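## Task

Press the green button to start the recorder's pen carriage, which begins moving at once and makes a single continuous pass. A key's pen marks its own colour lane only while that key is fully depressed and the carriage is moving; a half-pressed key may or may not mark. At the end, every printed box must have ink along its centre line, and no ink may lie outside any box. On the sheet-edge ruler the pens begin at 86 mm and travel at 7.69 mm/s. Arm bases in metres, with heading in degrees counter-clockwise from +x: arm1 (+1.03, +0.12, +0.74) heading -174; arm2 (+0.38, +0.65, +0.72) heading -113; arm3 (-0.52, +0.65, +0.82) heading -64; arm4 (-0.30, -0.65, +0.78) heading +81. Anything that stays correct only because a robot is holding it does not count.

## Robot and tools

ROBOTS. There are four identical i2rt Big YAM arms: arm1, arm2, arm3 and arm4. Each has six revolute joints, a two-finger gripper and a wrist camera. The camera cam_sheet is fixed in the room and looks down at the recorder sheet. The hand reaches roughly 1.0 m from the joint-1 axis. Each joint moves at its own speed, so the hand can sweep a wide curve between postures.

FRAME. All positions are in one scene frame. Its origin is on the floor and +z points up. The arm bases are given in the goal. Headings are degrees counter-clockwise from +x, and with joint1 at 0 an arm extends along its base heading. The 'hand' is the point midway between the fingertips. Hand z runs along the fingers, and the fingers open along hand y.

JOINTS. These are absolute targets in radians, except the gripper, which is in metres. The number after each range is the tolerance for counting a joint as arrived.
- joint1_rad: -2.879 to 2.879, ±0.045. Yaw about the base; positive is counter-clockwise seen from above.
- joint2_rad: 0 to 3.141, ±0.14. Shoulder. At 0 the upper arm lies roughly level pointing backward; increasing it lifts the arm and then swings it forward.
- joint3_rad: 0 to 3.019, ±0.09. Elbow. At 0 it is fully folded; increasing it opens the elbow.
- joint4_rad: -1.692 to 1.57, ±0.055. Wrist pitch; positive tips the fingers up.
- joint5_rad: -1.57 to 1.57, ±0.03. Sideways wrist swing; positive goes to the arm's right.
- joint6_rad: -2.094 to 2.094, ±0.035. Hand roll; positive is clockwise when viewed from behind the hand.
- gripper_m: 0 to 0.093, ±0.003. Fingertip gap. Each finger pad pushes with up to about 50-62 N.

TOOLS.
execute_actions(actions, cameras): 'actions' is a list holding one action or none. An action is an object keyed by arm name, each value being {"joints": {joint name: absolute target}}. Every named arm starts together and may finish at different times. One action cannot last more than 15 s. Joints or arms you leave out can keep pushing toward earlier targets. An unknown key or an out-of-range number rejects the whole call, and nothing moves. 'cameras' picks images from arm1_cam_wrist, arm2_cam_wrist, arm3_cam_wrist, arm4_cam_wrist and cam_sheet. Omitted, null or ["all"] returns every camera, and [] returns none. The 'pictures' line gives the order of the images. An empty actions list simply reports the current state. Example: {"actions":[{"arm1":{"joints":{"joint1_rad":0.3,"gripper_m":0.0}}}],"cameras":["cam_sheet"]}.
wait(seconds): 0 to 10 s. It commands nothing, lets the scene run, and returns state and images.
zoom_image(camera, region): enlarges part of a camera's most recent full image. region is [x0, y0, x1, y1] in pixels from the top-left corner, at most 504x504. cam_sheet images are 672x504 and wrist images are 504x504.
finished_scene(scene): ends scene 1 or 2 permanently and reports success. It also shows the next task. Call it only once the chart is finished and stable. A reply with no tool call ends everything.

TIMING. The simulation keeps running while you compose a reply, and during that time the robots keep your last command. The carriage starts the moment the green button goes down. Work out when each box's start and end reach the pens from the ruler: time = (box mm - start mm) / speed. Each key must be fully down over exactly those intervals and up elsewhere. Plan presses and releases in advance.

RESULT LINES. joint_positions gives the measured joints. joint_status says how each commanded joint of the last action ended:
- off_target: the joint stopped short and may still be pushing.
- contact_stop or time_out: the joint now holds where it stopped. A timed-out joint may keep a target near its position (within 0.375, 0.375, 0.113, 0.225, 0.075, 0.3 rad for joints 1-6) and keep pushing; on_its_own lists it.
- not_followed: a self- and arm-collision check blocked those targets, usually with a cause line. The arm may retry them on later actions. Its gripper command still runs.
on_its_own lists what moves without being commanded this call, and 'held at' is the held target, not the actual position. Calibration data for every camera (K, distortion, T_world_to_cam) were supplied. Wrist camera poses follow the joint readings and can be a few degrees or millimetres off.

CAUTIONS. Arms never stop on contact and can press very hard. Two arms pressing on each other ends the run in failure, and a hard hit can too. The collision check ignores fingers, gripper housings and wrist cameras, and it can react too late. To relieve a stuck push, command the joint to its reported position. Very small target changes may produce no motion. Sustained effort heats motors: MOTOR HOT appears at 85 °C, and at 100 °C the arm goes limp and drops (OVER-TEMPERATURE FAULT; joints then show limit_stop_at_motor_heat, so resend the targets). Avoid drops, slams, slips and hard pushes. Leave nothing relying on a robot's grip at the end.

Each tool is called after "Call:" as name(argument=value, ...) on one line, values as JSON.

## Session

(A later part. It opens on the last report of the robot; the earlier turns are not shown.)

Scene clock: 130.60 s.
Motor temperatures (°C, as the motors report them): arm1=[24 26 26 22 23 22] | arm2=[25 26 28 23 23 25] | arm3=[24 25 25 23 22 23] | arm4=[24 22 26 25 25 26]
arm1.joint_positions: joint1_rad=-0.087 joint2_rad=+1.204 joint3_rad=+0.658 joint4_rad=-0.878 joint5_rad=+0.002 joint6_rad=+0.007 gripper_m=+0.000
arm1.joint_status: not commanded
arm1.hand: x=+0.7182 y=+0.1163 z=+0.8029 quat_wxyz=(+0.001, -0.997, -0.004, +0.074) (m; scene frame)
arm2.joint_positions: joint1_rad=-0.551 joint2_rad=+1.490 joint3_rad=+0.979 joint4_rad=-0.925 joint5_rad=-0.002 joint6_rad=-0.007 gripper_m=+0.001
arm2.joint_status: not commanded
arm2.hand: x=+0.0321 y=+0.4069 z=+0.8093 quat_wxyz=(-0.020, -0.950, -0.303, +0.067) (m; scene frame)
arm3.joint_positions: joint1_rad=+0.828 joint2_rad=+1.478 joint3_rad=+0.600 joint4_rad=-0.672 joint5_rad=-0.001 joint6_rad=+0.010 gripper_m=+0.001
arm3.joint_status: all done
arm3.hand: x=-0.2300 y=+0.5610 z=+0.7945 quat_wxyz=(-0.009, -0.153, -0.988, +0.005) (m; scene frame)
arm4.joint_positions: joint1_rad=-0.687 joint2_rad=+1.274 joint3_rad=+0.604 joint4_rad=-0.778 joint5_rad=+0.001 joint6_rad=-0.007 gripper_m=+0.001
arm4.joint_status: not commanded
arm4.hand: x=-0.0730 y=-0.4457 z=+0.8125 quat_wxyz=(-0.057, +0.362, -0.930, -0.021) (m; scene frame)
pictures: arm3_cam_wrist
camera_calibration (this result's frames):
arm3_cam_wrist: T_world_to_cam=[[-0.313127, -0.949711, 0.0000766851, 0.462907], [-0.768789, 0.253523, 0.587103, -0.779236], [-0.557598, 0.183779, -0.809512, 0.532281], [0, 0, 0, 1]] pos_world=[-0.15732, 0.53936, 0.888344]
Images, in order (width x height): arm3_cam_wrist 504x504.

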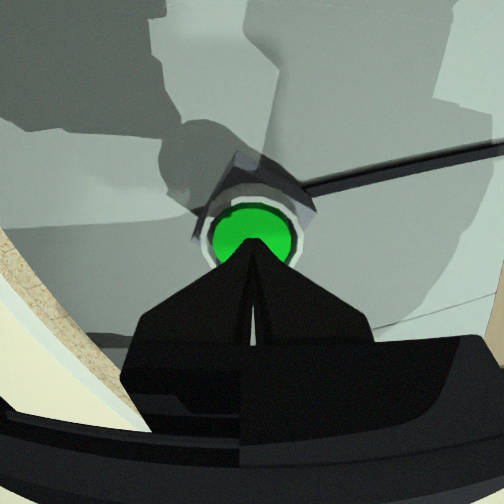

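Call:
execute_actions(actions=[{"arm3":{"joints":{"joint2_rad":1.64,"joint4_rad":-0.645}}}], cameras=["arm3_cam_wrist","cam_sheet"])

Call:
execute_actions(actions=[{"arm3":{"joints":{"joint1_rad":0.62,"joint2_rad":1.28,"joint3_rad":0.80,"joint4_rad":-0.90}}}], cameras=["cam_sheet"])

Call:
execute_actions(actions=[{"arm3":{"joints":{"joint1_rad":0.152,"joint2_rad":1.53,"joint3_rad":0.91,"joint4_rad":-0.68}}}], cameras=[])

Call:
execute_actions(actions=[{"arm3":{"joints":{"joint2_rad":1.69}}}], cameras=["arm3_cam_wrist","cam_sheet"])

Call:
wait(seconds=10)

Call:
wait(seconds=10)

Call:
wait(seconds=7.0)

Call:
execute_actions(actions=[{"arm1":{"joints":{"joint2_rad":1.42}},"arm2":{"joints":{"joint2_rad":1.67}},"arm3":{"joints":{"joint2_rad":1.87}},"arm4":{"joints":{"joint2_rad":1.49}}}], cameras=["cam_sheet"])

Call:
wait(seconds=0.9)

Call:
execute_actions(actions=[{"arm1":{"joints":{"joint2_rad":1.21}},"arm2":{"joints":{"joint2_rad":1.49}},"arm3":{"joints":{"joint2_rad":1.69}},"arm4":{"joints":{"joint2_rad":1.28}}}], cameras=["cam_sheet"])

Scene clock: 136.90 s.
Motor temperatures (°C, as the motors report them): arm1=[24 26 26 22 23 22] | arm2=[25 26 28 23 23 25] | arm3=[24 25 25 23 22 23] | arm4=[24 22 26 25 25 26]
arm1.joint_positions: joint1_rad=-0.087 joint2_rad=+1.204 joint3_rad=+0.658 joint4_rad=-0.878 joint5_rad=+0.002 joint6_rad=+0.007 gripper_m=+0.000
arm1.joint_status: not commanded
arm1.hand: x=+0.7182 y=+0.1163 z=+0.8029 quat_wxyz=(+0.001, -0.997, -0.004, +0.074) (m; scene frame)
arm2.joint_positions: joint1_rad=-0.551 joint2_rad=+1.490 joint3_rad=+0.979 joint4_rad=-0.925 joint5_rad=-0.002 joint6_rad=-0.007 gripper_m=+0.001
arm2.joint_status: not commanded
arm2.hand: x=+0.0321 y=+0.4069 z=+0.8093 quat_wxyz=(-0.020, -0.950, -0.303, +0.067) (m; scene frame)
arm3.joint_positions: joint1_rad=+0.828 joint2_rad=+1.579 joint3_rad=+0.610 joint4_rad=-0.656 joint5_rad=-0.001 joint6_rad=+0.010 gripper_m=+0.001
arm3.joint_status: all done
arm3.hand: x=-0.2372 y=+0.5630 z=+0.7686 quat_wxyz=(+0.028, -0.153, -0.988, -0.001) (m; scene frame)
arm4.joint_positions: joint1_rad=-0.687 joint2_rad=+1.274 joint3_rad=+0.604 joint4_rad=-0.778 joint5_rad=+0.001 joint6_rad=-0.007 gripper_m=+0.001
arm4.joint_status: not commanded
arm4.hand: x=-0.0730 y=-0.4457 z=+0.8125 quat_wxyz=(-0.057, +0.362, -0.930, -0.021) (m; scene frame)
pictures: arm3_cam_wrist, cam_sheet
camera_calibration (this result's frames):
arm3_cam_wrist: T_world_to_cam=[[-0.313601, -0.949553, 0.00176357, 0.461046], [-0.724774, 0.240565, 0.645624, -0.797276], [-0.613479, 0.20119, -0.763653, 0.448616], [0, 0, 0, 1]] pos_world=[-0.158044, 0.539327, 0.856515]
Images, in order (width x height): arm3_cam_wrist 504x504, cam_sheet 672x504.

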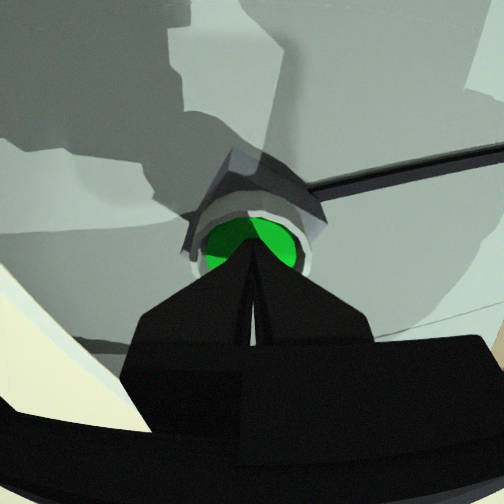

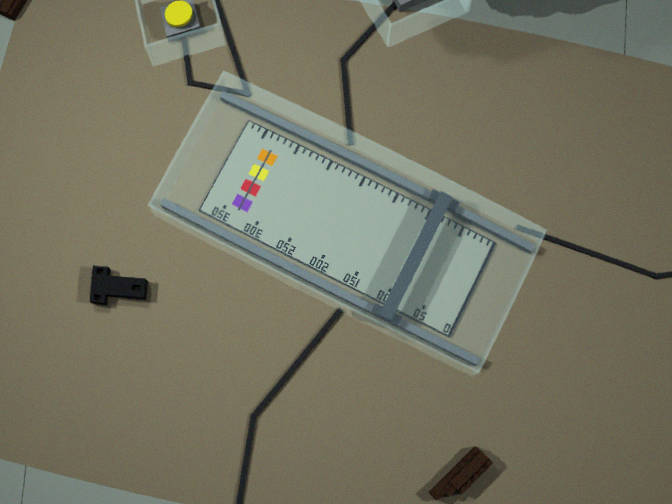

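Scene clock: 138.10 s.
Motor temperatures (°C, as the motors report them): arm1=[24 26 26 22 23 22] | arm2=[25 26 28 23 23 25] | arm3=[24 25 25 23 22 23] | arm4=[24 22 26 25 25 26]
arm1.joint_positions: joint1_rad=-0.087 joint2_rad=+1.204 joint3_rad=+0.658 joint4_rad=-0.878 joint5_rad=+0.002 joint6_rad=+0.007 gripper_m=+0.000
arm1.joint_status: not commanded
arm1.hand: x=+0.7182 y=+0.1163 z=+0.8029 quat_wxyz=(+0.001, -0.997, -0.004, +0.074) (m; scene frame)
arm2.joint_positions: joint1_rad=-0.551 joint2_rad=+1.490 joint3_rad=+0.979 joint4_rad=-0.925 joint5_rad=-0.002 joint6_rad=-0.007 gripper_m=+0.001
arm2.joint_status: not commanded
arm2.hand: x=+0.0321 y=+0.4069 z=+0.8093 quat_wxyz=(-0.020, -0.950, -0.303, +0.067) (m; scene frame)
arm3.joint_positions: joint1_rad=+0.612 joint2_rad=+1.263 joint3_rad=+0.783 joint4_rad=-0.890 joint5_rad=-0.001 joint6_rad=+0.010 gripper_m=+0.001
arm3.joint_status: all done
arm3.hand: x=-0.2063 y=+0.4740 z=+0.9152 quat_wxyz=(-0.096, -0.257, -0.961, +0.028) (m; scene frame)
arm4.joint_positions: joint1_rad=-0.687 joint2_rad=+1.274 joint3_rad=+0.604 joint4_rad=-0.778 joint5_rad=+0.001 joint6_rad=-0.007 gripper_m=+0.001
arm4.joint_status: not commanded
arm4.hand: x=-0.0730 y=-0.4457 z=+0.8125 quat_wxyz=(-0.057, +0.362, -0.930, -0.021) (m; scene frame)
pictures: cam_sheet
Images, in order (width x height): cam_sheet 672x504.

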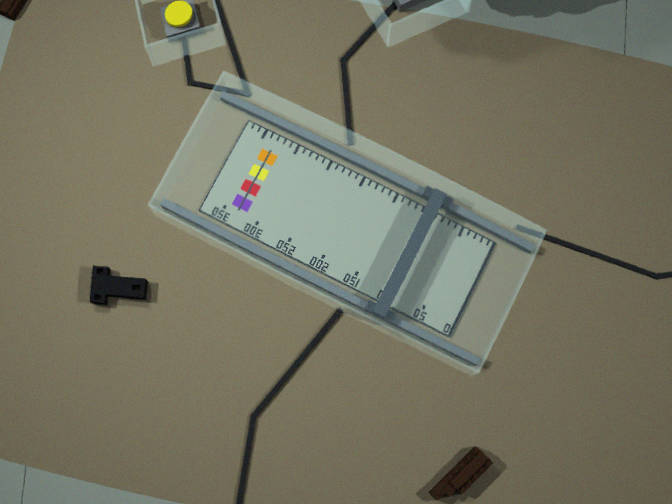

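Scene clock: 139.33 s.
Motor temperatures (°C, as the motors report them): arm1=[24 26 26 22 23 22] | arm2=[25 26 28 23 23 25] | arm3=[24 25 25 23 22 23] | arm4=[24 22 26 25 25 26]
arm1.joint_positions: joint1_rad=-0.087 joint2_rad=+1.204 joint3_rad=+0.658 joint4_rad=-0.878 joint5_rad=+0.002 joint6_rad=+0.007 gripper_m=+0.000
arm1.joint_status: not commanded
arm1.hand: x=+0.7182 y=+0.1163 z=+0.8029 quat_wxyz=(+0.001, -0.997, -0.004, +0.074) (m; scene frame)
arm2.joint_positions: joint1_rad=-0.551 joint2_rad=+1.490 joint3_rad=+0.979 joint4_rad=-0.925 joint5_rad=-0.002 joint6_rad=-0.007 gripper_m=+0.001
arm2.joint_status: not commanded
arm2.hand: x=+0.0321 y=+0.4069 z=+0.8093 quat_wxyz=(-0.020, -0.950, -0.303, +0.067) (m; scene frame)
arm3.joint_positions: joint1_rad=+0.143 joint2_rad=+1.532 joint3_rad=+0.887 joint4_rad=-0.693 joint5_rad=+0.000 joint6_rad=+0.010 gripper_m=+0.001
arm3.joint_status: all done
arm3.hand: x=-0.2772 y=+0.2865 z=+0.8653 quat_wxyz=(-0.103, -0.472, -0.874, +0.058) (m; scene frame)
arm4.joint_positions: joint1_rad=-0.687 joint2_rad=+1.274 joint3_rad=+0.604 joint4_rad=-0.778 joint5_rad=+0.001 joint6_rad=-0.007 gripper_m=+0.001
arm4.joint_status: not commanded
arm4.hand: x=-0.0730 y=-0.4457 z=+0.8125 quat_wxyz=(-0.057, +0.362, -0.930, -0.021) (m; scene frame)
pictures: none
No camera images: the call's "cameras" was empty. Leave "cameras" out to get every camera's image.

Scene clock: 140.30 s.
Motor temperatures (°C, as the motors report them): arm1=[24 26 26 22 23 22] | arm2=[25 26 28 23 23 25] | arm3=[24 25 25 23 22 23] | arm4=[24 22 26 25 25 26]
arm1.joint_positions: joint1_rad=-0.087 joint2_rad=+1.204 joint3_rad=+0.658 joint4_rad=-0.878 joint5_rad=+0.002 joint6_rad=+0.007 gripper_m=+0.000
arm1.joint_status: not commanded
arm1.hand: x=+0.7182 y=+0.1163 z=+0.8029 quat_wxyz=(+0.001, -0.997, -0.004, +0.074) (m; scene frame)
arm2.joint_positions: joint1_rad=-0.551 joint2_rad=+1.490 joint3_rad=+0.979 joint4_rad=-0.925 joint5_rad=-0.002 joint6_rad=-0.007 gripper_m=+0.001
arm2.joint_status: not commanded
arm2.hand: x=+0.0321 y=+0.4069 z=+0.8093 quat_wxyz=(-0.020, -0.950, -0.303, +0.067) (m; scene frame)
arm3.joint_positions: joint1_rad=+0.143 joint2_rad=+1.696 joint3_rad=+0.887 joint4_rad=-0.689 joint5_rad=+0.000 joint6_rad=+0.010 gripper_m=+0.001
arm3.joint_status: all done
arm3.hand: x=-0.2881 y=+0.3020 z=+0.7986 quat_wxyz=(-0.032, -0.475, -0.879, +0.021) (m; scene frame)
arm4.joint_positions: joint1_rad=-0.687 joint2_rad=+1.274 joint3_rad=+0.604 joint4_rad=-0.778 joint5_rad=+0.001 joint6_rad=-0.007 gripper_m=+0.001
arm4.joint_status: not commanded
arm4.hand: x=-0.0730 y=-0.4457 z=+0.8125 quat_wxyz=(-0.057, +0.362, -0.930, -0.021) (m; scene frame)
pictures: arm3_cam_wrist, cam_sheet
camera_calibration (this result's frames):
arm3_cam_wrist: T_world_to_cam=[[-0.843002, -0.53791, -0.000567652, -0.0777972], [-0.453173, 0.709634, 0.539494, -0.769445], [-0.289796, 0.455052, -0.841989, 0.571984], [0, 0, 0, 1]] pos_world=[-0.248516, 0.243895, 0.896672]
Images, in order (width x height): arm3_cam_wrist 504x504, cam_sheet 672x504.

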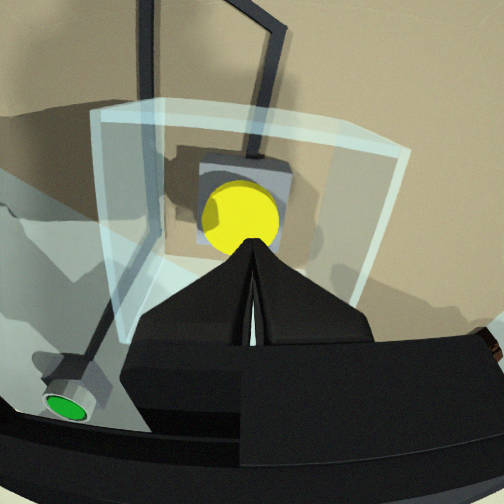

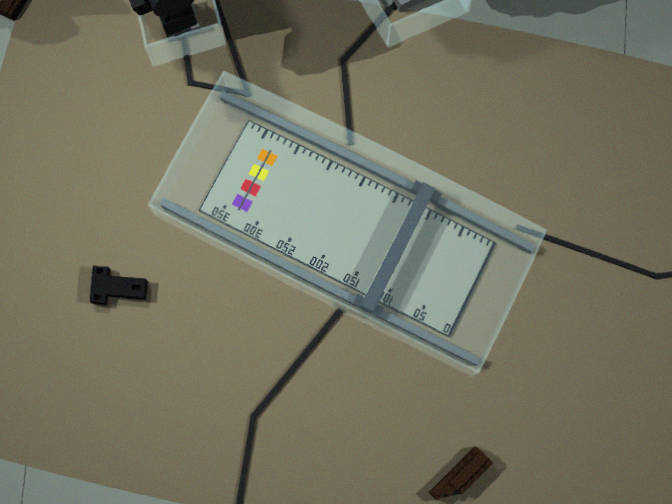

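Scene clock: 150.30 s.
Motor temperatures (°C, as the motors report them): arm1=[24 26 26 22 23 22] | arm2=[25 26 28 23 23 25] | arm3=[24 25 26 23 22 23] | arm4=[24 22 26 25 25 26]
arm1.joint_positions: joint1_rad=-0.087 joint2_rad=+1.204 joint3_rad=+0.658 joint4_rad=-0.878 joint5_rad=+0.002 joint6_rad=+0.007 gripper_m=+0.000
arm1.joint_status: not commanded
arm1.hand: x=+0.7182 y=+0.1163 z=+0.8029 quat_wxyz=(+0.001, -0.997, -0.004, +0.074) (m; scene frame)
arm2.joint_positions: joint1_rad=-0.551 joint2_rad=+1.490 joint3_rad=+0.979 joint4_rad=-0.925 joint5_rad=-0.002 joint6_rad=-0.007 gripper_m=+0.001
arm2.joint_status: not commanded
arm2.hand: x=+0.0321 y=+0.4069 z=+0.8093 quat_wxyz=(-0.020, -0.950, -0.303, +0.067) (m; scene frame)
arm3.joint_positions: joint1_rad=+0.143 joint2_rad=+1.696 joint3_rad=+0.887 joint4_rad=-0.689 joint5_rad=+0.000 joint6_rad=+0.010 gripper_m=+0.001
arm3.joint_status: all done
arm3.hand: x=-0.2881 y=+0.3020 z=+0.7986 quat_wxyz=(-0.032, -0.475, -0.879, +0.021) (m; scene frame)
arm4.joint_positions: joint1_rad=-0.687 joint2_rad=+1.274 joint3_rad=+0.604 joint4_rad=-0.778 joint5_rad=+0.001 joint6_rad=-0.007 gripper_m=+0.001
arm4.joint_status: not commanded
arm4.hand: x=-0.0730 y=-0.4457 z=+0.8125 quat_wxyz=(-0.057, +0.362, -0.930, -0.021) (m; scene frame)
wait: 10.00 s; at rest by 0.27 s
pictures: arm1_cam_wrist, arm2_cam_wrist, arm3_cam_wrist, arm4_cam_wrist, cam_sheet
camera_calibration (this result's frames):
arm1_cam_wrist: T_world_to_cam=[[-0.0150815, 0.999703, -0.0191381, -0.0835103], [0.890316, 0.022138, 0.454805, -1.00669], [0.455094, -0.0101798, -0.890385, 0.516568], [0, 0, 0, 1]] pos_world=[0.659922, 0.11103, 0.916192]
arm2_cam_wrist: T_world_to_cam=[[-0.602947, 0.797765, -0.00514224, -0.299366], [0.705045, 0.535864, 0.464502, -0.608356], [0.373319, 0.276444, -0.885557, 0.71377], [0, 0, 0, 1]] pos_world=[-0.0180465, 0.367502, 0.913127]
arm3_cam_wrist: T_world_to_cam=[[-0.843002, -0.53791, -0.000567652, -0.0777972], [-0.453173, 0.709634, 0.539494, -0.769445], [-0.289796, 0.455052, -0.841989, 0.571984], [0, 0, 0, 1]] pos_world=[-0.248516, 0.243895, 0.896672]
arm4_cam_wrist: T_world_to_cam=[[0.663666, -0.747971, -0.00930208, -0.277346], [-0.647847, -0.580954, 0.492733, -0.700452], [-0.373955, -0.320984, -0.870131, 0.657845], [0, 0, 0, 1]] pos_world=[-0.0237169, -0.40322, 0.914967]
Images, in order (width x height): arm1_cam_wrist 504x504, arm2_cam_wrist 504x504, arm3_cam_wrist 504x504, arm4_cam_wrist 504x504, cam_sheet 672x504.

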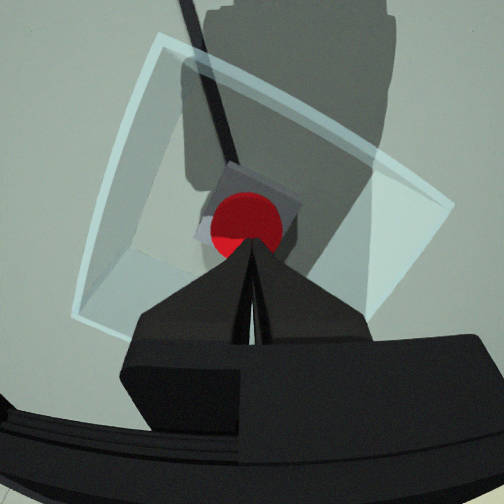

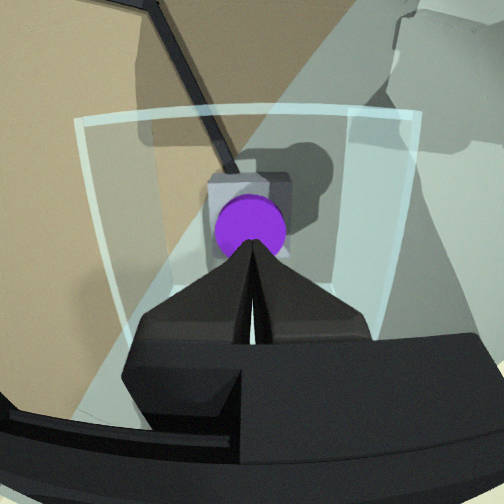

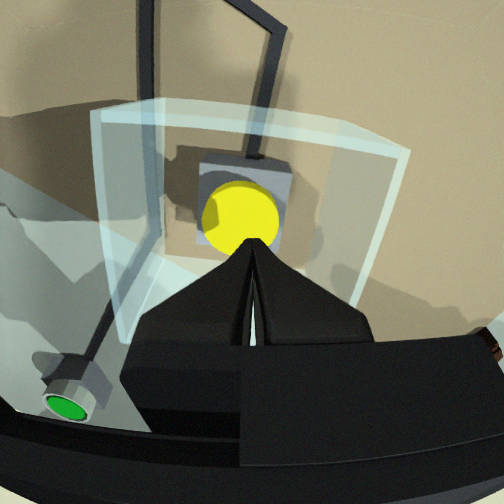

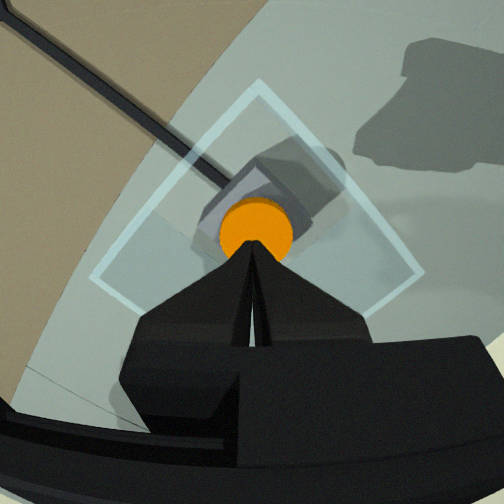

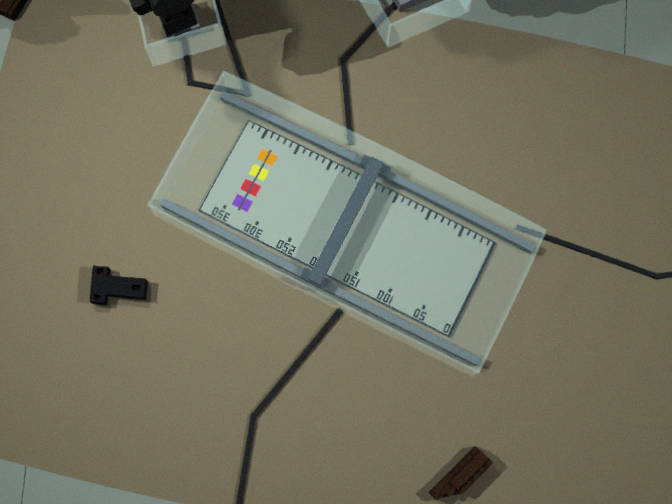

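Scene clock: 160.30 s.
Motor temperatures (°C, as the motors report them): arm1=[24 26 26 22 23 22] | arm2=[25 26 28 23 23 25] | arm3=[24 26 26 23 22 23] | arm4=[24 22 26 25 25 26]
arm1.joint_positions: joint1_rad=-0.087 joint2_rad=+1.204 joint3_rad=+0.658 joint4_rad=-0.878 joint5_rad=+0.002 joint6_rad=+0.007 gripper_m=+0.000
arm1.joint_status: not commanded
arm1.hand: x=+0.7182 y=+0.1163 z=+0.8029 quat_wxyz=(+0.001, -0.997, -0.004, +0.074) (m; scene frame)
arm2.joint_positions: joint1_rad=-0.551 joint2_rad=+1.490 joint3_rad=+0.979 joint4_rad=-0.925 joint5_rad=-0.002 joint6_rad=-0.007 gripper_m=+0.001
arm2.joint_status: not commanded
arm2.hand: x=+0.0321 y=+0.4069 z=+0.8093 quat_wxyz=(-0.020, -0.950, -0.303, +0.067) (m; scene frame)
arm3.joint_positions: joint1_rad=+0.143 joint2_rad=+1.696 joint3_rad=+0.887 joint4_rad=-0.689 joint5_rad=+0.000 joint6_rad=+0.010 gripper_m=+0.001
arm3.joint_status: all done
arm3.hand: x=-0.2881 y=+0.3020 z=+0.7986 quat_wxyz=(-0.032, -0.475, -0.879, +0.021) (m; scene frame)
arm4.joint_positions: joint1_rad=-0.687 joint2_rad=+1.274 joint3_rad=+0.604 joint4_rad=-0.778 joint5_rad=+0.001 joint6_rad=-0.007 gripper_m=+0.001
arm4.joint_status: not commanded
arm4.hand: x=-0.0730 y=-0.4457 z=+0.8125 quat_wxyz=(-0.057, +0.362, -0.930, -0.021) (m; scene frame)
wait: 10.00 s; at rest by 0.27 s
pictures: arm1_cam_wrist, arm2_cam_wrist, arm3_cam_wrist, arm4_cam_wrist, cam_sheet
camera_calibration (this result's frames):
arm1_cam_wrist: T_world_to_cam=[[-0.0150815, 0.999703, -0.0191381, -0.0835103], [0.890316, 0.022138, 0.454805, -1.00669], [0.455094, -0.0101798, -0.890385, 0.516568], [0, 0, 0, 1]] pos_world=[0.659922, 0.11103, 0.916192]
arm2_cam_wrist: T_world_to_cam=[[-0.602947, 0.797765, -0.00514224, -0.299366], [0.705045, 0.535864, 0.464502, -0.608356], [0.373319, 0.276444, -0.885557, 0.71377], [0, 0, 0, 1]] pos_world=[-0.0180465, 0.367502, 0.913127]
arm3_cam_wrist: T_world_to_cam=[[-0.843002, -0.53791, -0.000567652, -0.0777972], [-0.453173, 0.709634, 0.539494, -0.769445], [-0.289796, 0.455052, -0.841989, 0.571984], [0, 0, 0, 1]] pos_world=[-0.248516, 0.243895, 0.896672]
arm4_cam_wrist: T_world_to_cam=[[0.663666, -0.747971, -0.00930208, -0.277346], [-0.647847, -0.580954, 0.492733, -0.700452], [-0.373955, -0.320984, -0.870131, 0.657845], [0, 0, 0, 1]] pos_world=[-0.0237169, -0.40322, 0.914967]
Images, in order (width x height): arm1_cam_wrist 504x504, arm2_cam_wrist 504x504, arm3_cam_wrist 504x504, arm4_cam_wrist 504x504, cam_sheet 672x504.

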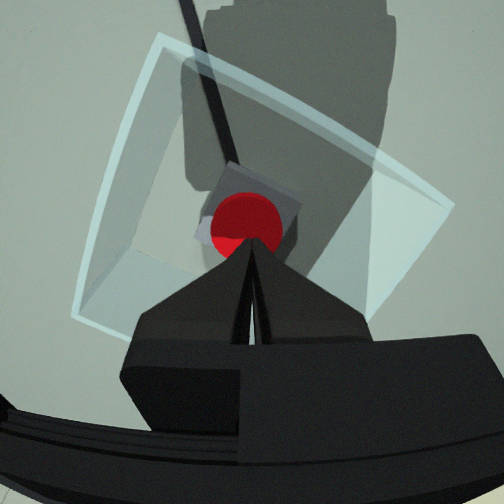

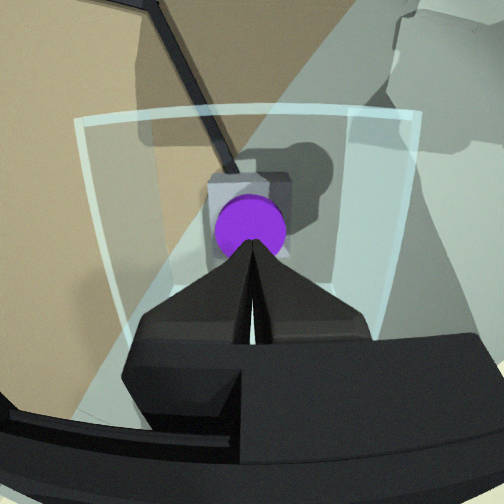

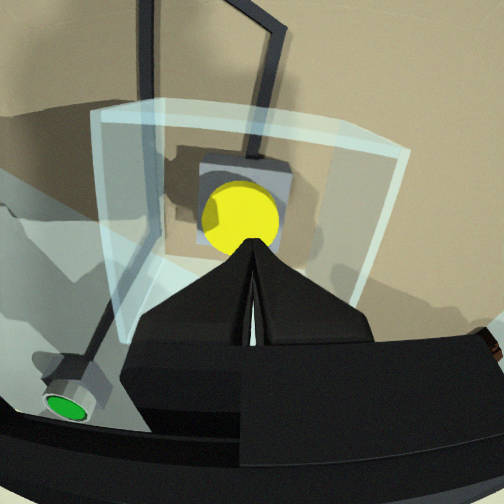

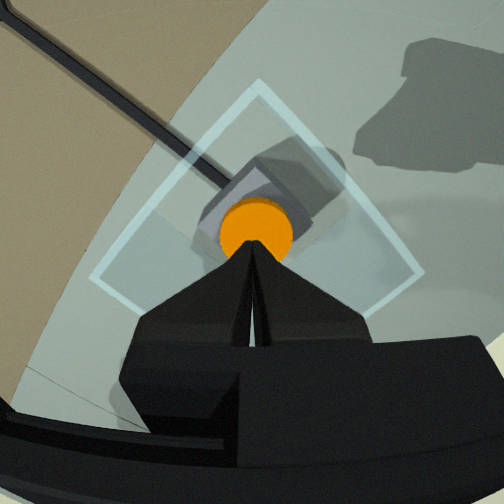

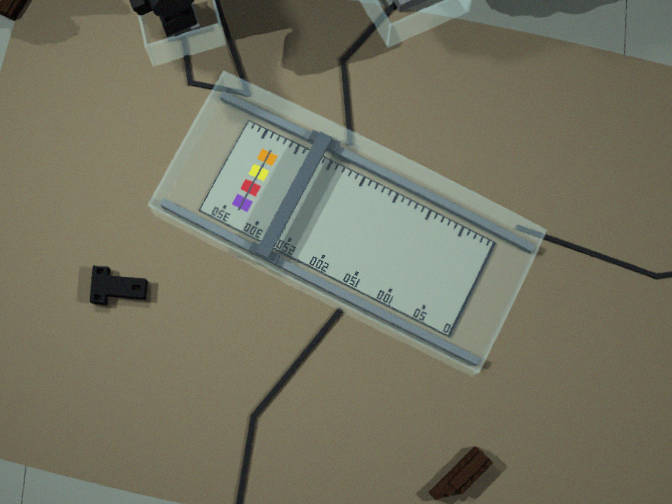

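Scene clock: 167.30 s.
Motor temperatures (°C, as the motors report them): arm1=[24 26 26 22 23 22] | arm2=[25 26 28 23 23 25] | arm3=[24 26 26 23 22 23] | arm4=[24 22 27 25 25 26]
arm1.joint_positions: joint1_rad=-0.087 joint2_rad=+1.204 joint3_rad=+0.658 joint4_rad=-0.878 joint5_rad=+0.002 joint6_rad=+0.007 gripper_m=+0.000
arm1.joint_status: not commanded
arm1.hand: x=+0.7182 y=+0.1163 z=+0.8029 quat_wxyz=(+0.001, -0.997, -0.004, +0.074) (m; scene frame)
arm2.joint_positions: joint1_rad=-0.551 joint2_rad=+1.490 joint3_rad=+0.979 joint4_rad=-0.925 joint5_rad=-0.002 joint6_rad=-0.007 gripper_m=+0.001
arm2.joint_status: not commanded
arm2.hand: x=+0.0321 y=+0.4069 z=+0.8093 quat_wxyz=(-0.020, -0.950, -0.303, +0.067) (m; scene frame)
arm3.joint_positions: joint1_rad=+0.143 joint2_rad=+1.696 joint3_rad=+0.887 joint4_rad=-0.689 joint5_rad=+0.000 joint6_rad=+0.010 gripper_m=+0.001
arm3.joint_status: all done
arm3.hand: x=-0.2881 y=+0.3020 z=+0.7986 quat_wxyz=(-0.032, -0.475, -0.879, +0.021) (m; scene frame)
arm4.joint_positions: joint1_rad=-0.687 joint2_rad=+1.274 joint3_rad=+0.604 joint4_rad=-0.778 joint5_rad=+0.001 joint6_rad=-0.007 gripper_m=+0.001
arm4.joint_status: not commanded
arm4.hand: x=-0.0730 y=-0.4457 z=+0.8125 quat_wxyz=(-0.057, +0.362, -0.930, -0.021) (m; scene frame)
wait: 7.00 s; at rest by 0.27 s
pictures: arm1_cam_wrist, arm2_cam_wrist, arm3_cam_wrist, arm4_cam_wrist, cam_sheet
camera_calibration (this result's frames):
arm1_cam_wrist: T_world_to_cam=[[-0.0150815, 0.999703, -0.0191381, -0.0835103], [0.890316, 0.022138, 0.454805, -1.00669], [0.455094, -0.0101798, -0.890385, 0.516568], [0, 0, 0, 1]] pos_world=[0.659922, 0.11103, 0.916192]
arm2_cam_wrist: T_world_to_cam=[[-0.602947, 0.797765, -0.00514224, -0.299366], [0.705045, 0.535864, 0.464502, -0.608356], [0.373319, 0.276444, -0.885557, 0.71377], [0, 0, 0, 1]] pos_world=[-0.0180465, 0.367502, 0.913127]
arm3_cam_wrist: T_world_to_cam=[[-0.843002, -0.53791, -0.000567652, -0.0777972], [-0.453173, 0.709634, 0.539494, -0.769445], [-0.289796, 0.455052, -0.841989, 0.571984], [0, 0, 0, 1]] pos_world=[-0.248516, 0.243895, 0.896672]
arm4_cam_wrist: T_world_to_cam=[[0.663666, -0.747971, -0.00930208, -0.277346], [-0.647847, -0.580954, 0.492733, -0.700452], [-0.373955, -0.320984, -0.870131, 0.657845], [0, 0, 0, 1]] pos_world=[-0.0237169, -0.40322, 0.914967]
Images, in order (width x height): arm1_cam_wrist 504x504, arm2_cam_wrist 504x504, arm3_cam_wrist 504x504, arm4_cam_wrist 504x504, cam_sheet 672x504.

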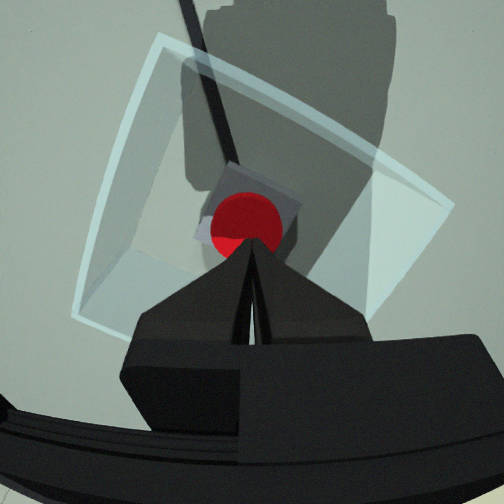

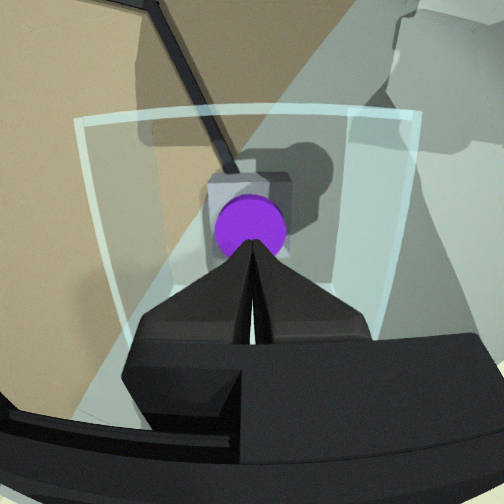

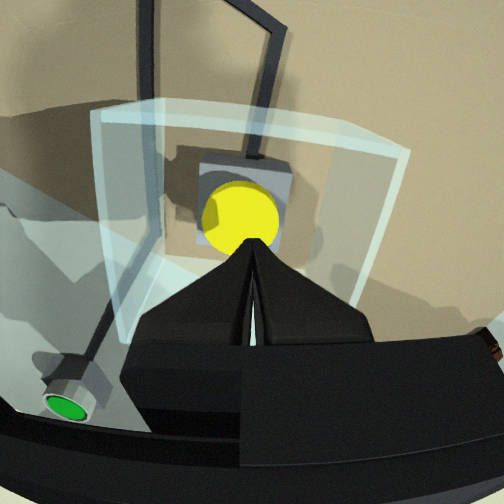

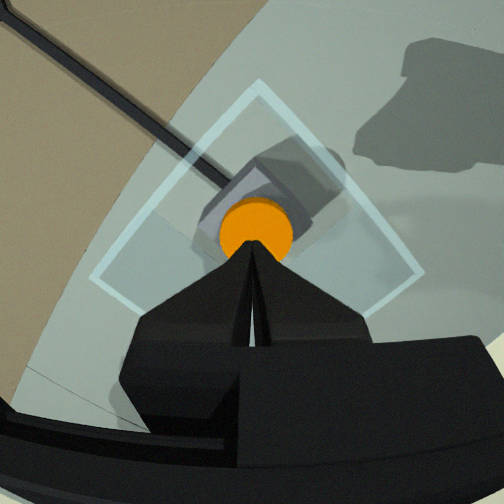

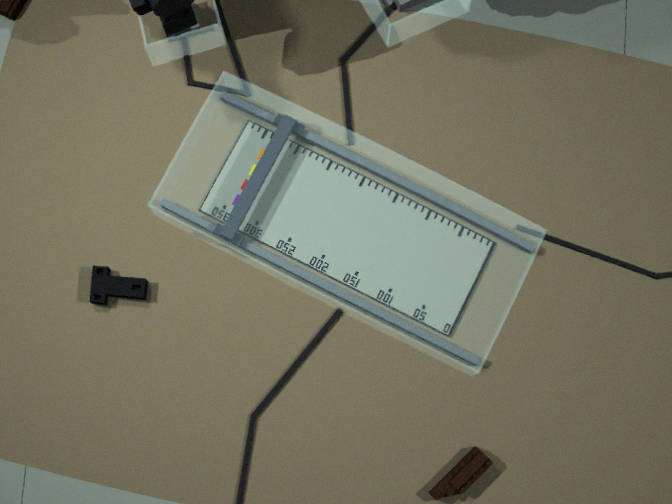

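Scene clock: 168.23 s.
Motor temperatures (°C, as the motors report them): arm1=[24 26 26 22 23 22] | arm2=[25 26 28 23 23 25] | arm3=[24 26 26 23 22 23] | arm4=[24 22 27 25 25 26]
arm1.joint_positions: joint1_rad=-0.087 joint2_rad=+1.368 joint3_rad=+0.679 joint4_rad=-0.887 joint5_rad=+0.002 joint6_rad=+0.007 gripper_m=+0.000
arm1.joint_status: all done
arm1.hand: x=+0.7245 y=+0.1164 z=+0.7625 quat_wxyz=(+0.001, -1.000, -0.004, -0.002) (m; scene frame)
arm2.joint_positions: joint1_rad=-0.551 joint2_rad=+1.608 joint3_rad=+0.993 joint4_rad=-0.931 joint5_rad=-0.002 joint6_rad=-0.007 gripper_m=+0.001
arm2.joint_status: all done
arm2.hand: x=+0.0345 y=+0.4087 z=+0.7663 quat_wxyz=(-0.004, -0.953, -0.304, +0.014) (m; scene frame)
arm3.joint_positions: joint1_rad=+0.143 joint2_rad=+1.800 joint3_rad=+0.914 joint4_rad=-0.689 joint5_rad=+0.000 joint6_rad=+0.010 gripper_m=+0.001
arm3.joint_status: all done
arm3.hand: x=-0.2900 y=+0.3047 z=+0.7646 quat_wxyz=(+0.002, -0.475, -0.880, +0.003) (m; scene frame)
arm4.joint_positions: joint1_rad=-0.687 joint2_rad=+1.436 joint3_rad=+0.626 joint4_rad=-0.788 joint5_rad=+0.001 joint6_rad=-0.007 gripper_m=+0.001
arm4.joint_status: all done
arm4.hand: x=-0.0808 y=-0.4527 z=+0.7740 quat_wxyz=(+0.013, +0.362, -0.932, +0.005) (m; scene frame)
pictures: cam_sheet
Images, in order (width x height): cam_sheet 672x504.

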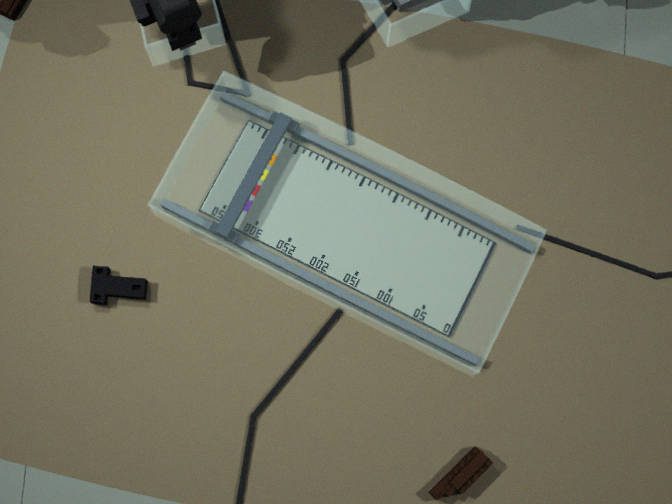

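Scene clock: 169.13 s.
Motor temperatures (°C, as the motors report them): arm1=[24 26 26 22 23 22] | arm2=[25 26 28 23 23 25] | arm3=[24 26 26 23 22 23] | arm4=[24 22 26 25 25 26]
arm1.joint_positions: joint1_rad=-0.087 joint2_rad=+1.368 joint3_rad=+0.679 joint4_rad=-0.887 joint5_rad=+0.002 joint6_rad=+0.007 gripper_m=+0.000
arm1.joint_status: all done
arm1.hand: x=+0.7245 y=+0.1164 z=+0.7625 quat_wxyz=(+0.001, -1.000, -0.004, -0.002) (m; scene frame)
arm2.joint_positions: joint1_rad=-0.551 joint2_rad=+1.608 joint3_rad=+0.993 joint4_rad=-0.931 joint5_rad=-0.002 joint6_rad=-0.007 gripper_m=+0.001
arm2.joint_status: all done
arm2.hand: x=+0.0345 y=+0.4087 z=+0.7663 quat_wxyz=(-0.004, -0.953, -0.304, +0.014) (m; scene frame)
arm3.joint_positions: joint1_rad=+0.143 joint2_rad=+1.800 joint3_rad=+0.914 joint4_rad=-0.689 joint5_rad=+0.000 joint6_rad=+0.010 gripper_m=+0.001
arm3.joint_status: all done
arm3.hand: x=-0.2900 y=+0.3047 z=+0.7646 quat_wxyz=(+0.002, -0.475, -0.880, +0.003) (m; scene frame)
arm4.joint_positions: joint1_rad=-0.687 joint2_rad=+1.436 joint3_rad=+0.626 joint4_rad=-0.788 joint5_rad=+0.001 joint6_rad=-0.007 gripper_m=+0.001
arm4.joint_status: all done
arm4.hand: x=-0.0808 y=-0.4527 z=+0.7740 quat_wxyz=(+0.013, +0.362, -0.932, +0.005) (m; scene frame)
wait: 0.90 s; at rest by 0.27 s
pictures: arm1_cam_wrist, arm2_cam_wrist, arm3_cam_wrist, arm4_cam_wrist, cam_sheet
camera_calibration (this result's frames):
arm1_cam_wrist: T_world_to_cam=[[-0.0120934, 0.999747, -0.0189704, -0.0865987], [0.810849, 0.0209067, 0.584882, -1.03537], [0.585131, -0.00830893, -0.810896, 0.322705], [0, 0, 0, 1]] pos_world=[0.649657, 0.110904, 0.865607]
arm2_cam_wrist: T_world_to_cam=[[-0.602023, 0.798426, -0.00921677, -0.296787], [0.658922, 0.503289, 0.559037, -0.64861], [0.450988, 0.33048, -0.829092, 0.606287], [0, 0, 0, 1]] pos_world=[-0.024717, 0.363035, 0.862529]
arm3_cam_wrist: T_world_to_cam=[[-0.843095, -0.537764, 0.00109253, -0.0793231], [-0.428565, 0.673119, 0.602697, -0.78393], [-0.324844, 0.507662, -0.797969, 0.481678], [0, 0, 0, 1]] pos_world=[-0.246371, 0.240491, 0.856923]
arm4_cam_wrist: T_world_to_cam=[[0.662732, -0.748816, -0.0078404, -0.279384], [-0.586343, -0.525393, 0.616574, -0.756311], [-0.46582, -0.404026, -0.787258, 0.509937], [0, 0, 0, 1]] pos_world=[-0.0207622, -0.40054, 0.865583]
Images, in order (width x height): arm1_cam_wrist 504x504, arm2_cam_wrist 504x504, arm3_cam_wrist 504x504, arm4_cam_wrist 504x504, cam_sheet 672x504.

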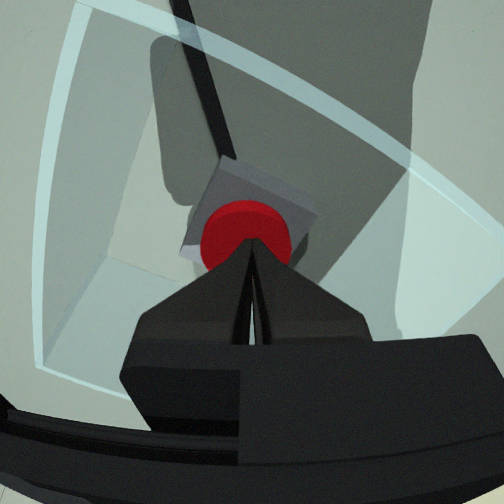

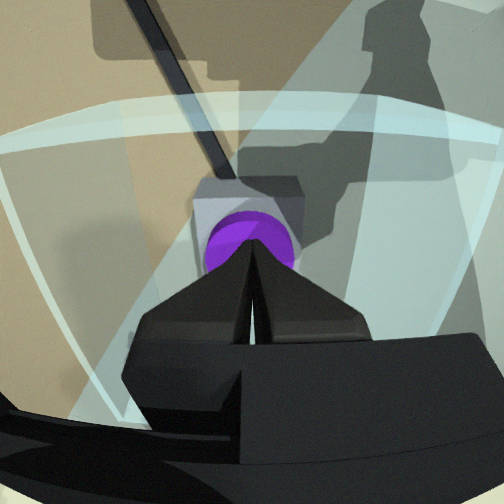

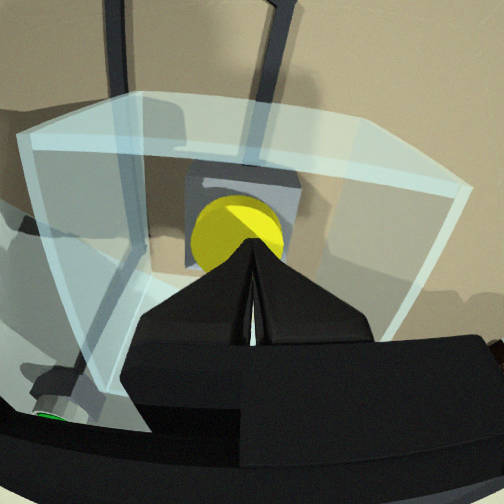

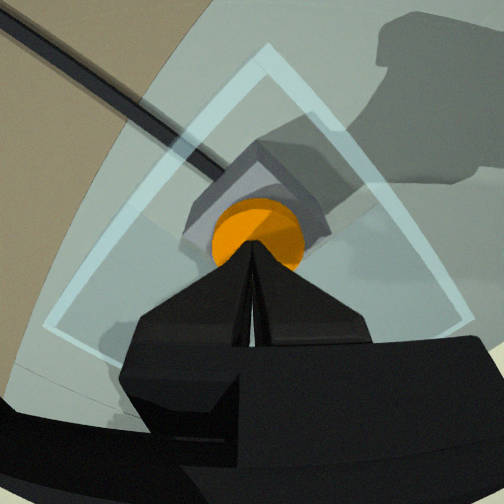

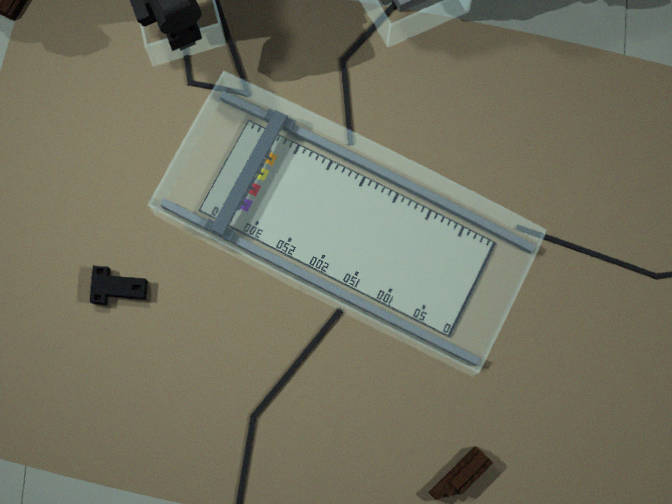

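Scene clock: 170.17 s.
Motor temperatures (°C, as the motors report them): arm1=[24 26 26 22 23 22] | arm2=[25 26 28 23 23 25] | arm3=[24 26 26 23 22 23] | arm4=[24 22 26 25 25 26]
arm1.joint_positions: joint1_rad=-0.087 joint2_rad=+1.204 joint3_rad=+0.658 joint4_rad=-0.887 joint5_rad=+0.002 joint6_rad=+0.007 gripper_m=+0.000
arm1.joint_status: all done
arm1.hand: x=+0.7205 y=+0.1163 z=+0.8025 quat_wxyz=(+0.001, -0.998, -0.004, +0.069) (m; scene frame)
arm2.joint_positions: joint1_rad=-0.551 joint2_rad=+1.490 joint3_rad=+0.979 joint4_rad=-0.931 joint5_rad=-0.002 joint6_rad=-0.007 gripper_m=+0.001
arm2.joint_status: all done
arm2.hand: x=+0.0331 y=+0.4076 z=+0.8092 quat_wxyz=(-0.019, -0.951, -0.303, +0.064) (m; scene frame)
arm3.joint_positions: joint1_rad=+0.143 joint2_rad=+1.686 joint3_rad=+0.912 joint4_rad=-0.688 joint5_rad=+0.000 joint6_rad=+0.010 gripper_m=+0.001
arm3.joint_status: all done
arm3.hand: x=-0.2800 y=+0.2902 z=+0.8098 quat_wxyz=(-0.048, -0.474, -0.878, +0.029) (m; scene frame)
arm4.joint_positions: joint1_rad=-0.687 joint2_rad=+1.274 joint3_rad=+0.604 joint4_rad=-0.787 joint5_rad=+0.001 joint6_rad=-0.007 gripper_m=+0.001
arm4.joint_status: all done
arm4.hand: x=-0.0747 y=-0.4471 z=+0.8124 quat_wxyz=(-0.053, +0.362, -0.931, -0.020) (m; scene frame)
pictures: cam_sheet
Images, in order (width x height): cam_sheet 672x504.

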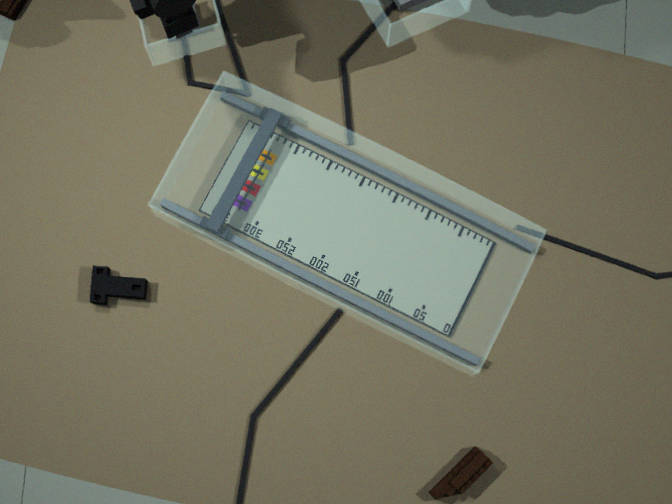

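Call:
wait(seconds=3)

Call:
zoom_image(camera="cam_sheet", region=[200, 120, 320, 240])

Scene clock: 174.17 s.
Motor temperatures (°C, as the motors report them): arm1=[24 26 26 22 23 22] | arm2=[25 26 28 23 23 25] | arm3=[24 26 26 23 22 23] | arm4=[24 22 26 25 25 26]
arm1.joint_positions: joint1_rad=-0.087 joint2_rad=+1.204 joint3_rad=+0.658 joint4_rad=-0.887 joint5_rad=+0.002 joint6_rad=+0.007 gripper_m=+0.000
arm1.joint_status: all done
arm1.hand: x=+0.7205 y=+0.1163 z=+0.8025 quat_wxyz=(+0.001, -0.998, -0.004, +0.069) (m; scene frame)
arm2.joint_positions: joint1_rad=-0.551 joint2_rad=+1.490 joint3_rad=+0.979 joint4_rad=-0.931 joint5_rad=-0.002 joint6_rad=-0.007 gripper_m=+0.001
arm2.joint_status: all done
arm2.hand: x=+0.0331 y=+0.4076 z=+0.8092 quat_wxyz=(-0.019, -0.951, -0.303, +0.064) (m; scene frame)
arm3.joint_positions: joint1_rad=+0.143 joint2_rad=+1.686 joint3_rad=+0.912 joint4_rad=-0.688 joint5_rad=+0.000 joint6_rad=+0.010 gripper_m=+0.001
arm3.joint_status: all done
arm3.hand: x=-0.2800 y=+0.2902 z=+0.8098 quat_wxyz=(-0.048, -0.474, -0.878, +0.029) (m; scene frame)
arm4.joint_positions: joint1_rad=-0.687 joint2_rad=+1.274 joint3_rad=+0.604 joint4_rad=-0.787 joint5_rad=+0.001 joint6_rad=-0.007 gripper_m=+0.001
arm4.joint_status: all done
arm4.hand: x=-0.0747 y=-0.4471 z=+0.8124 quat_wxyz=(-0.053, +0.362, -0.931, -0.020) (m; scene frame)
wait: 3.00 s; at rest from the start
pictures: arm1_cam_wrist, arm2_cam_wrist, arm3_cam_wrist, arm4_cam_wrist, cam_sheet
camera_calibration (this result's frames):
arm1_cam_wrist: T_world_to_cam=[[-0.0148943, 0.999706, -0.019141, -0.0836488], [0.885939, 0.0220695, 0.463277, -1.01224], [0.463563, -0.0100576, -0.886007, 0.505584], [0, 0, 0, 1]] pos_world=[0.661165, 0.111049, 0.915297]
arm2_cam_wrist: T_world_to_cam=[[-0.602911, 0.797791, -0.00534233, -0.29917], [0.70301, 0.534424, 0.469221, -0.612586], [0.377195, 0.279142, -0.883065, 0.709908], [0, 0, 0, 1]] pos_world=[-0.0174925, 0.367891, 0.912734]
arm3_cam_wrist: T_world_to_cam=[[-0.842636, -0.538482, -0.00131485, -0.0763646], [-0.463977, 0.724804, 0.509299, -0.746383], [-0.273295, 0.429764, -0.860589, 0.61613], [0, 0, 0, 1]] pos_world=[-0.242266, 0.235069, 0.910266]
arm4_cam_wrist: T_world_to_cam=[[0.663606, -0.748025, -0.00922143, -0.277461], [-0.644614, -0.578034, 0.500349, -0.70693], [-0.379604, -0.326091, -0.865775, 0.650385], [0, 0, 0, 1]] pos_world=[-0.0246829, -0.404093, 0.91424]
Images, in order (width x height): arm1_cam_wrist 504x504, arm2_cam_wrist 504x504, arm3_cam_wrist 504x504, arm4_cam_wrist 504x504, cam_sheet 672x504.

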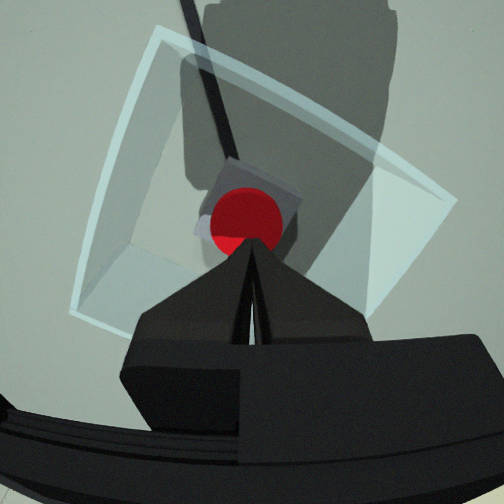

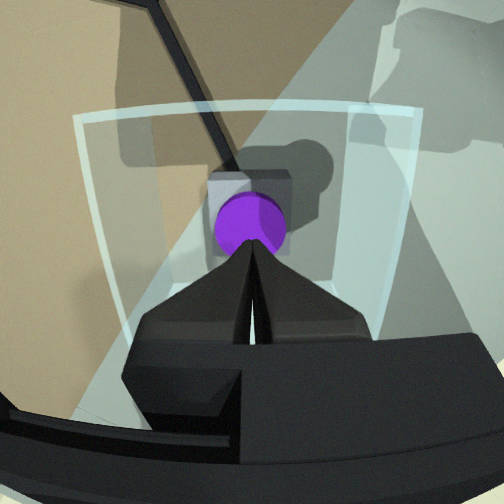

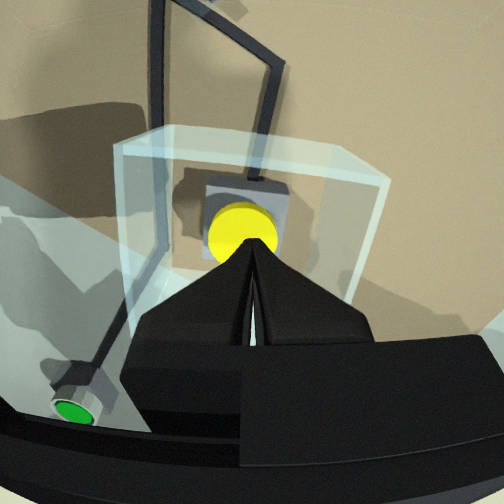

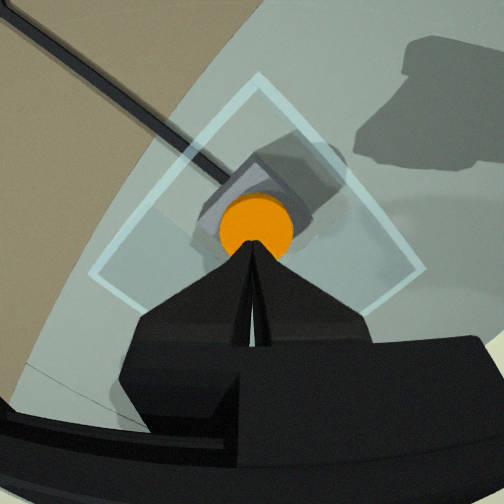

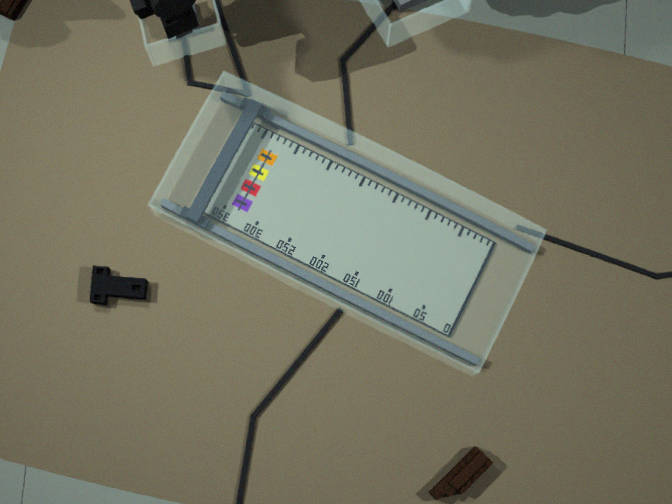

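Region (200, 120, 320, 240) of cam_sheet's 672x504 image, scaled by 4.200, with more detail than that image has.

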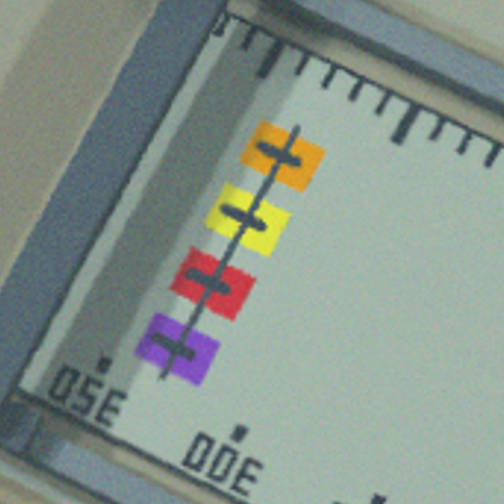

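Call:
finished_scene(scene=1)

The scene is finished: the task was done.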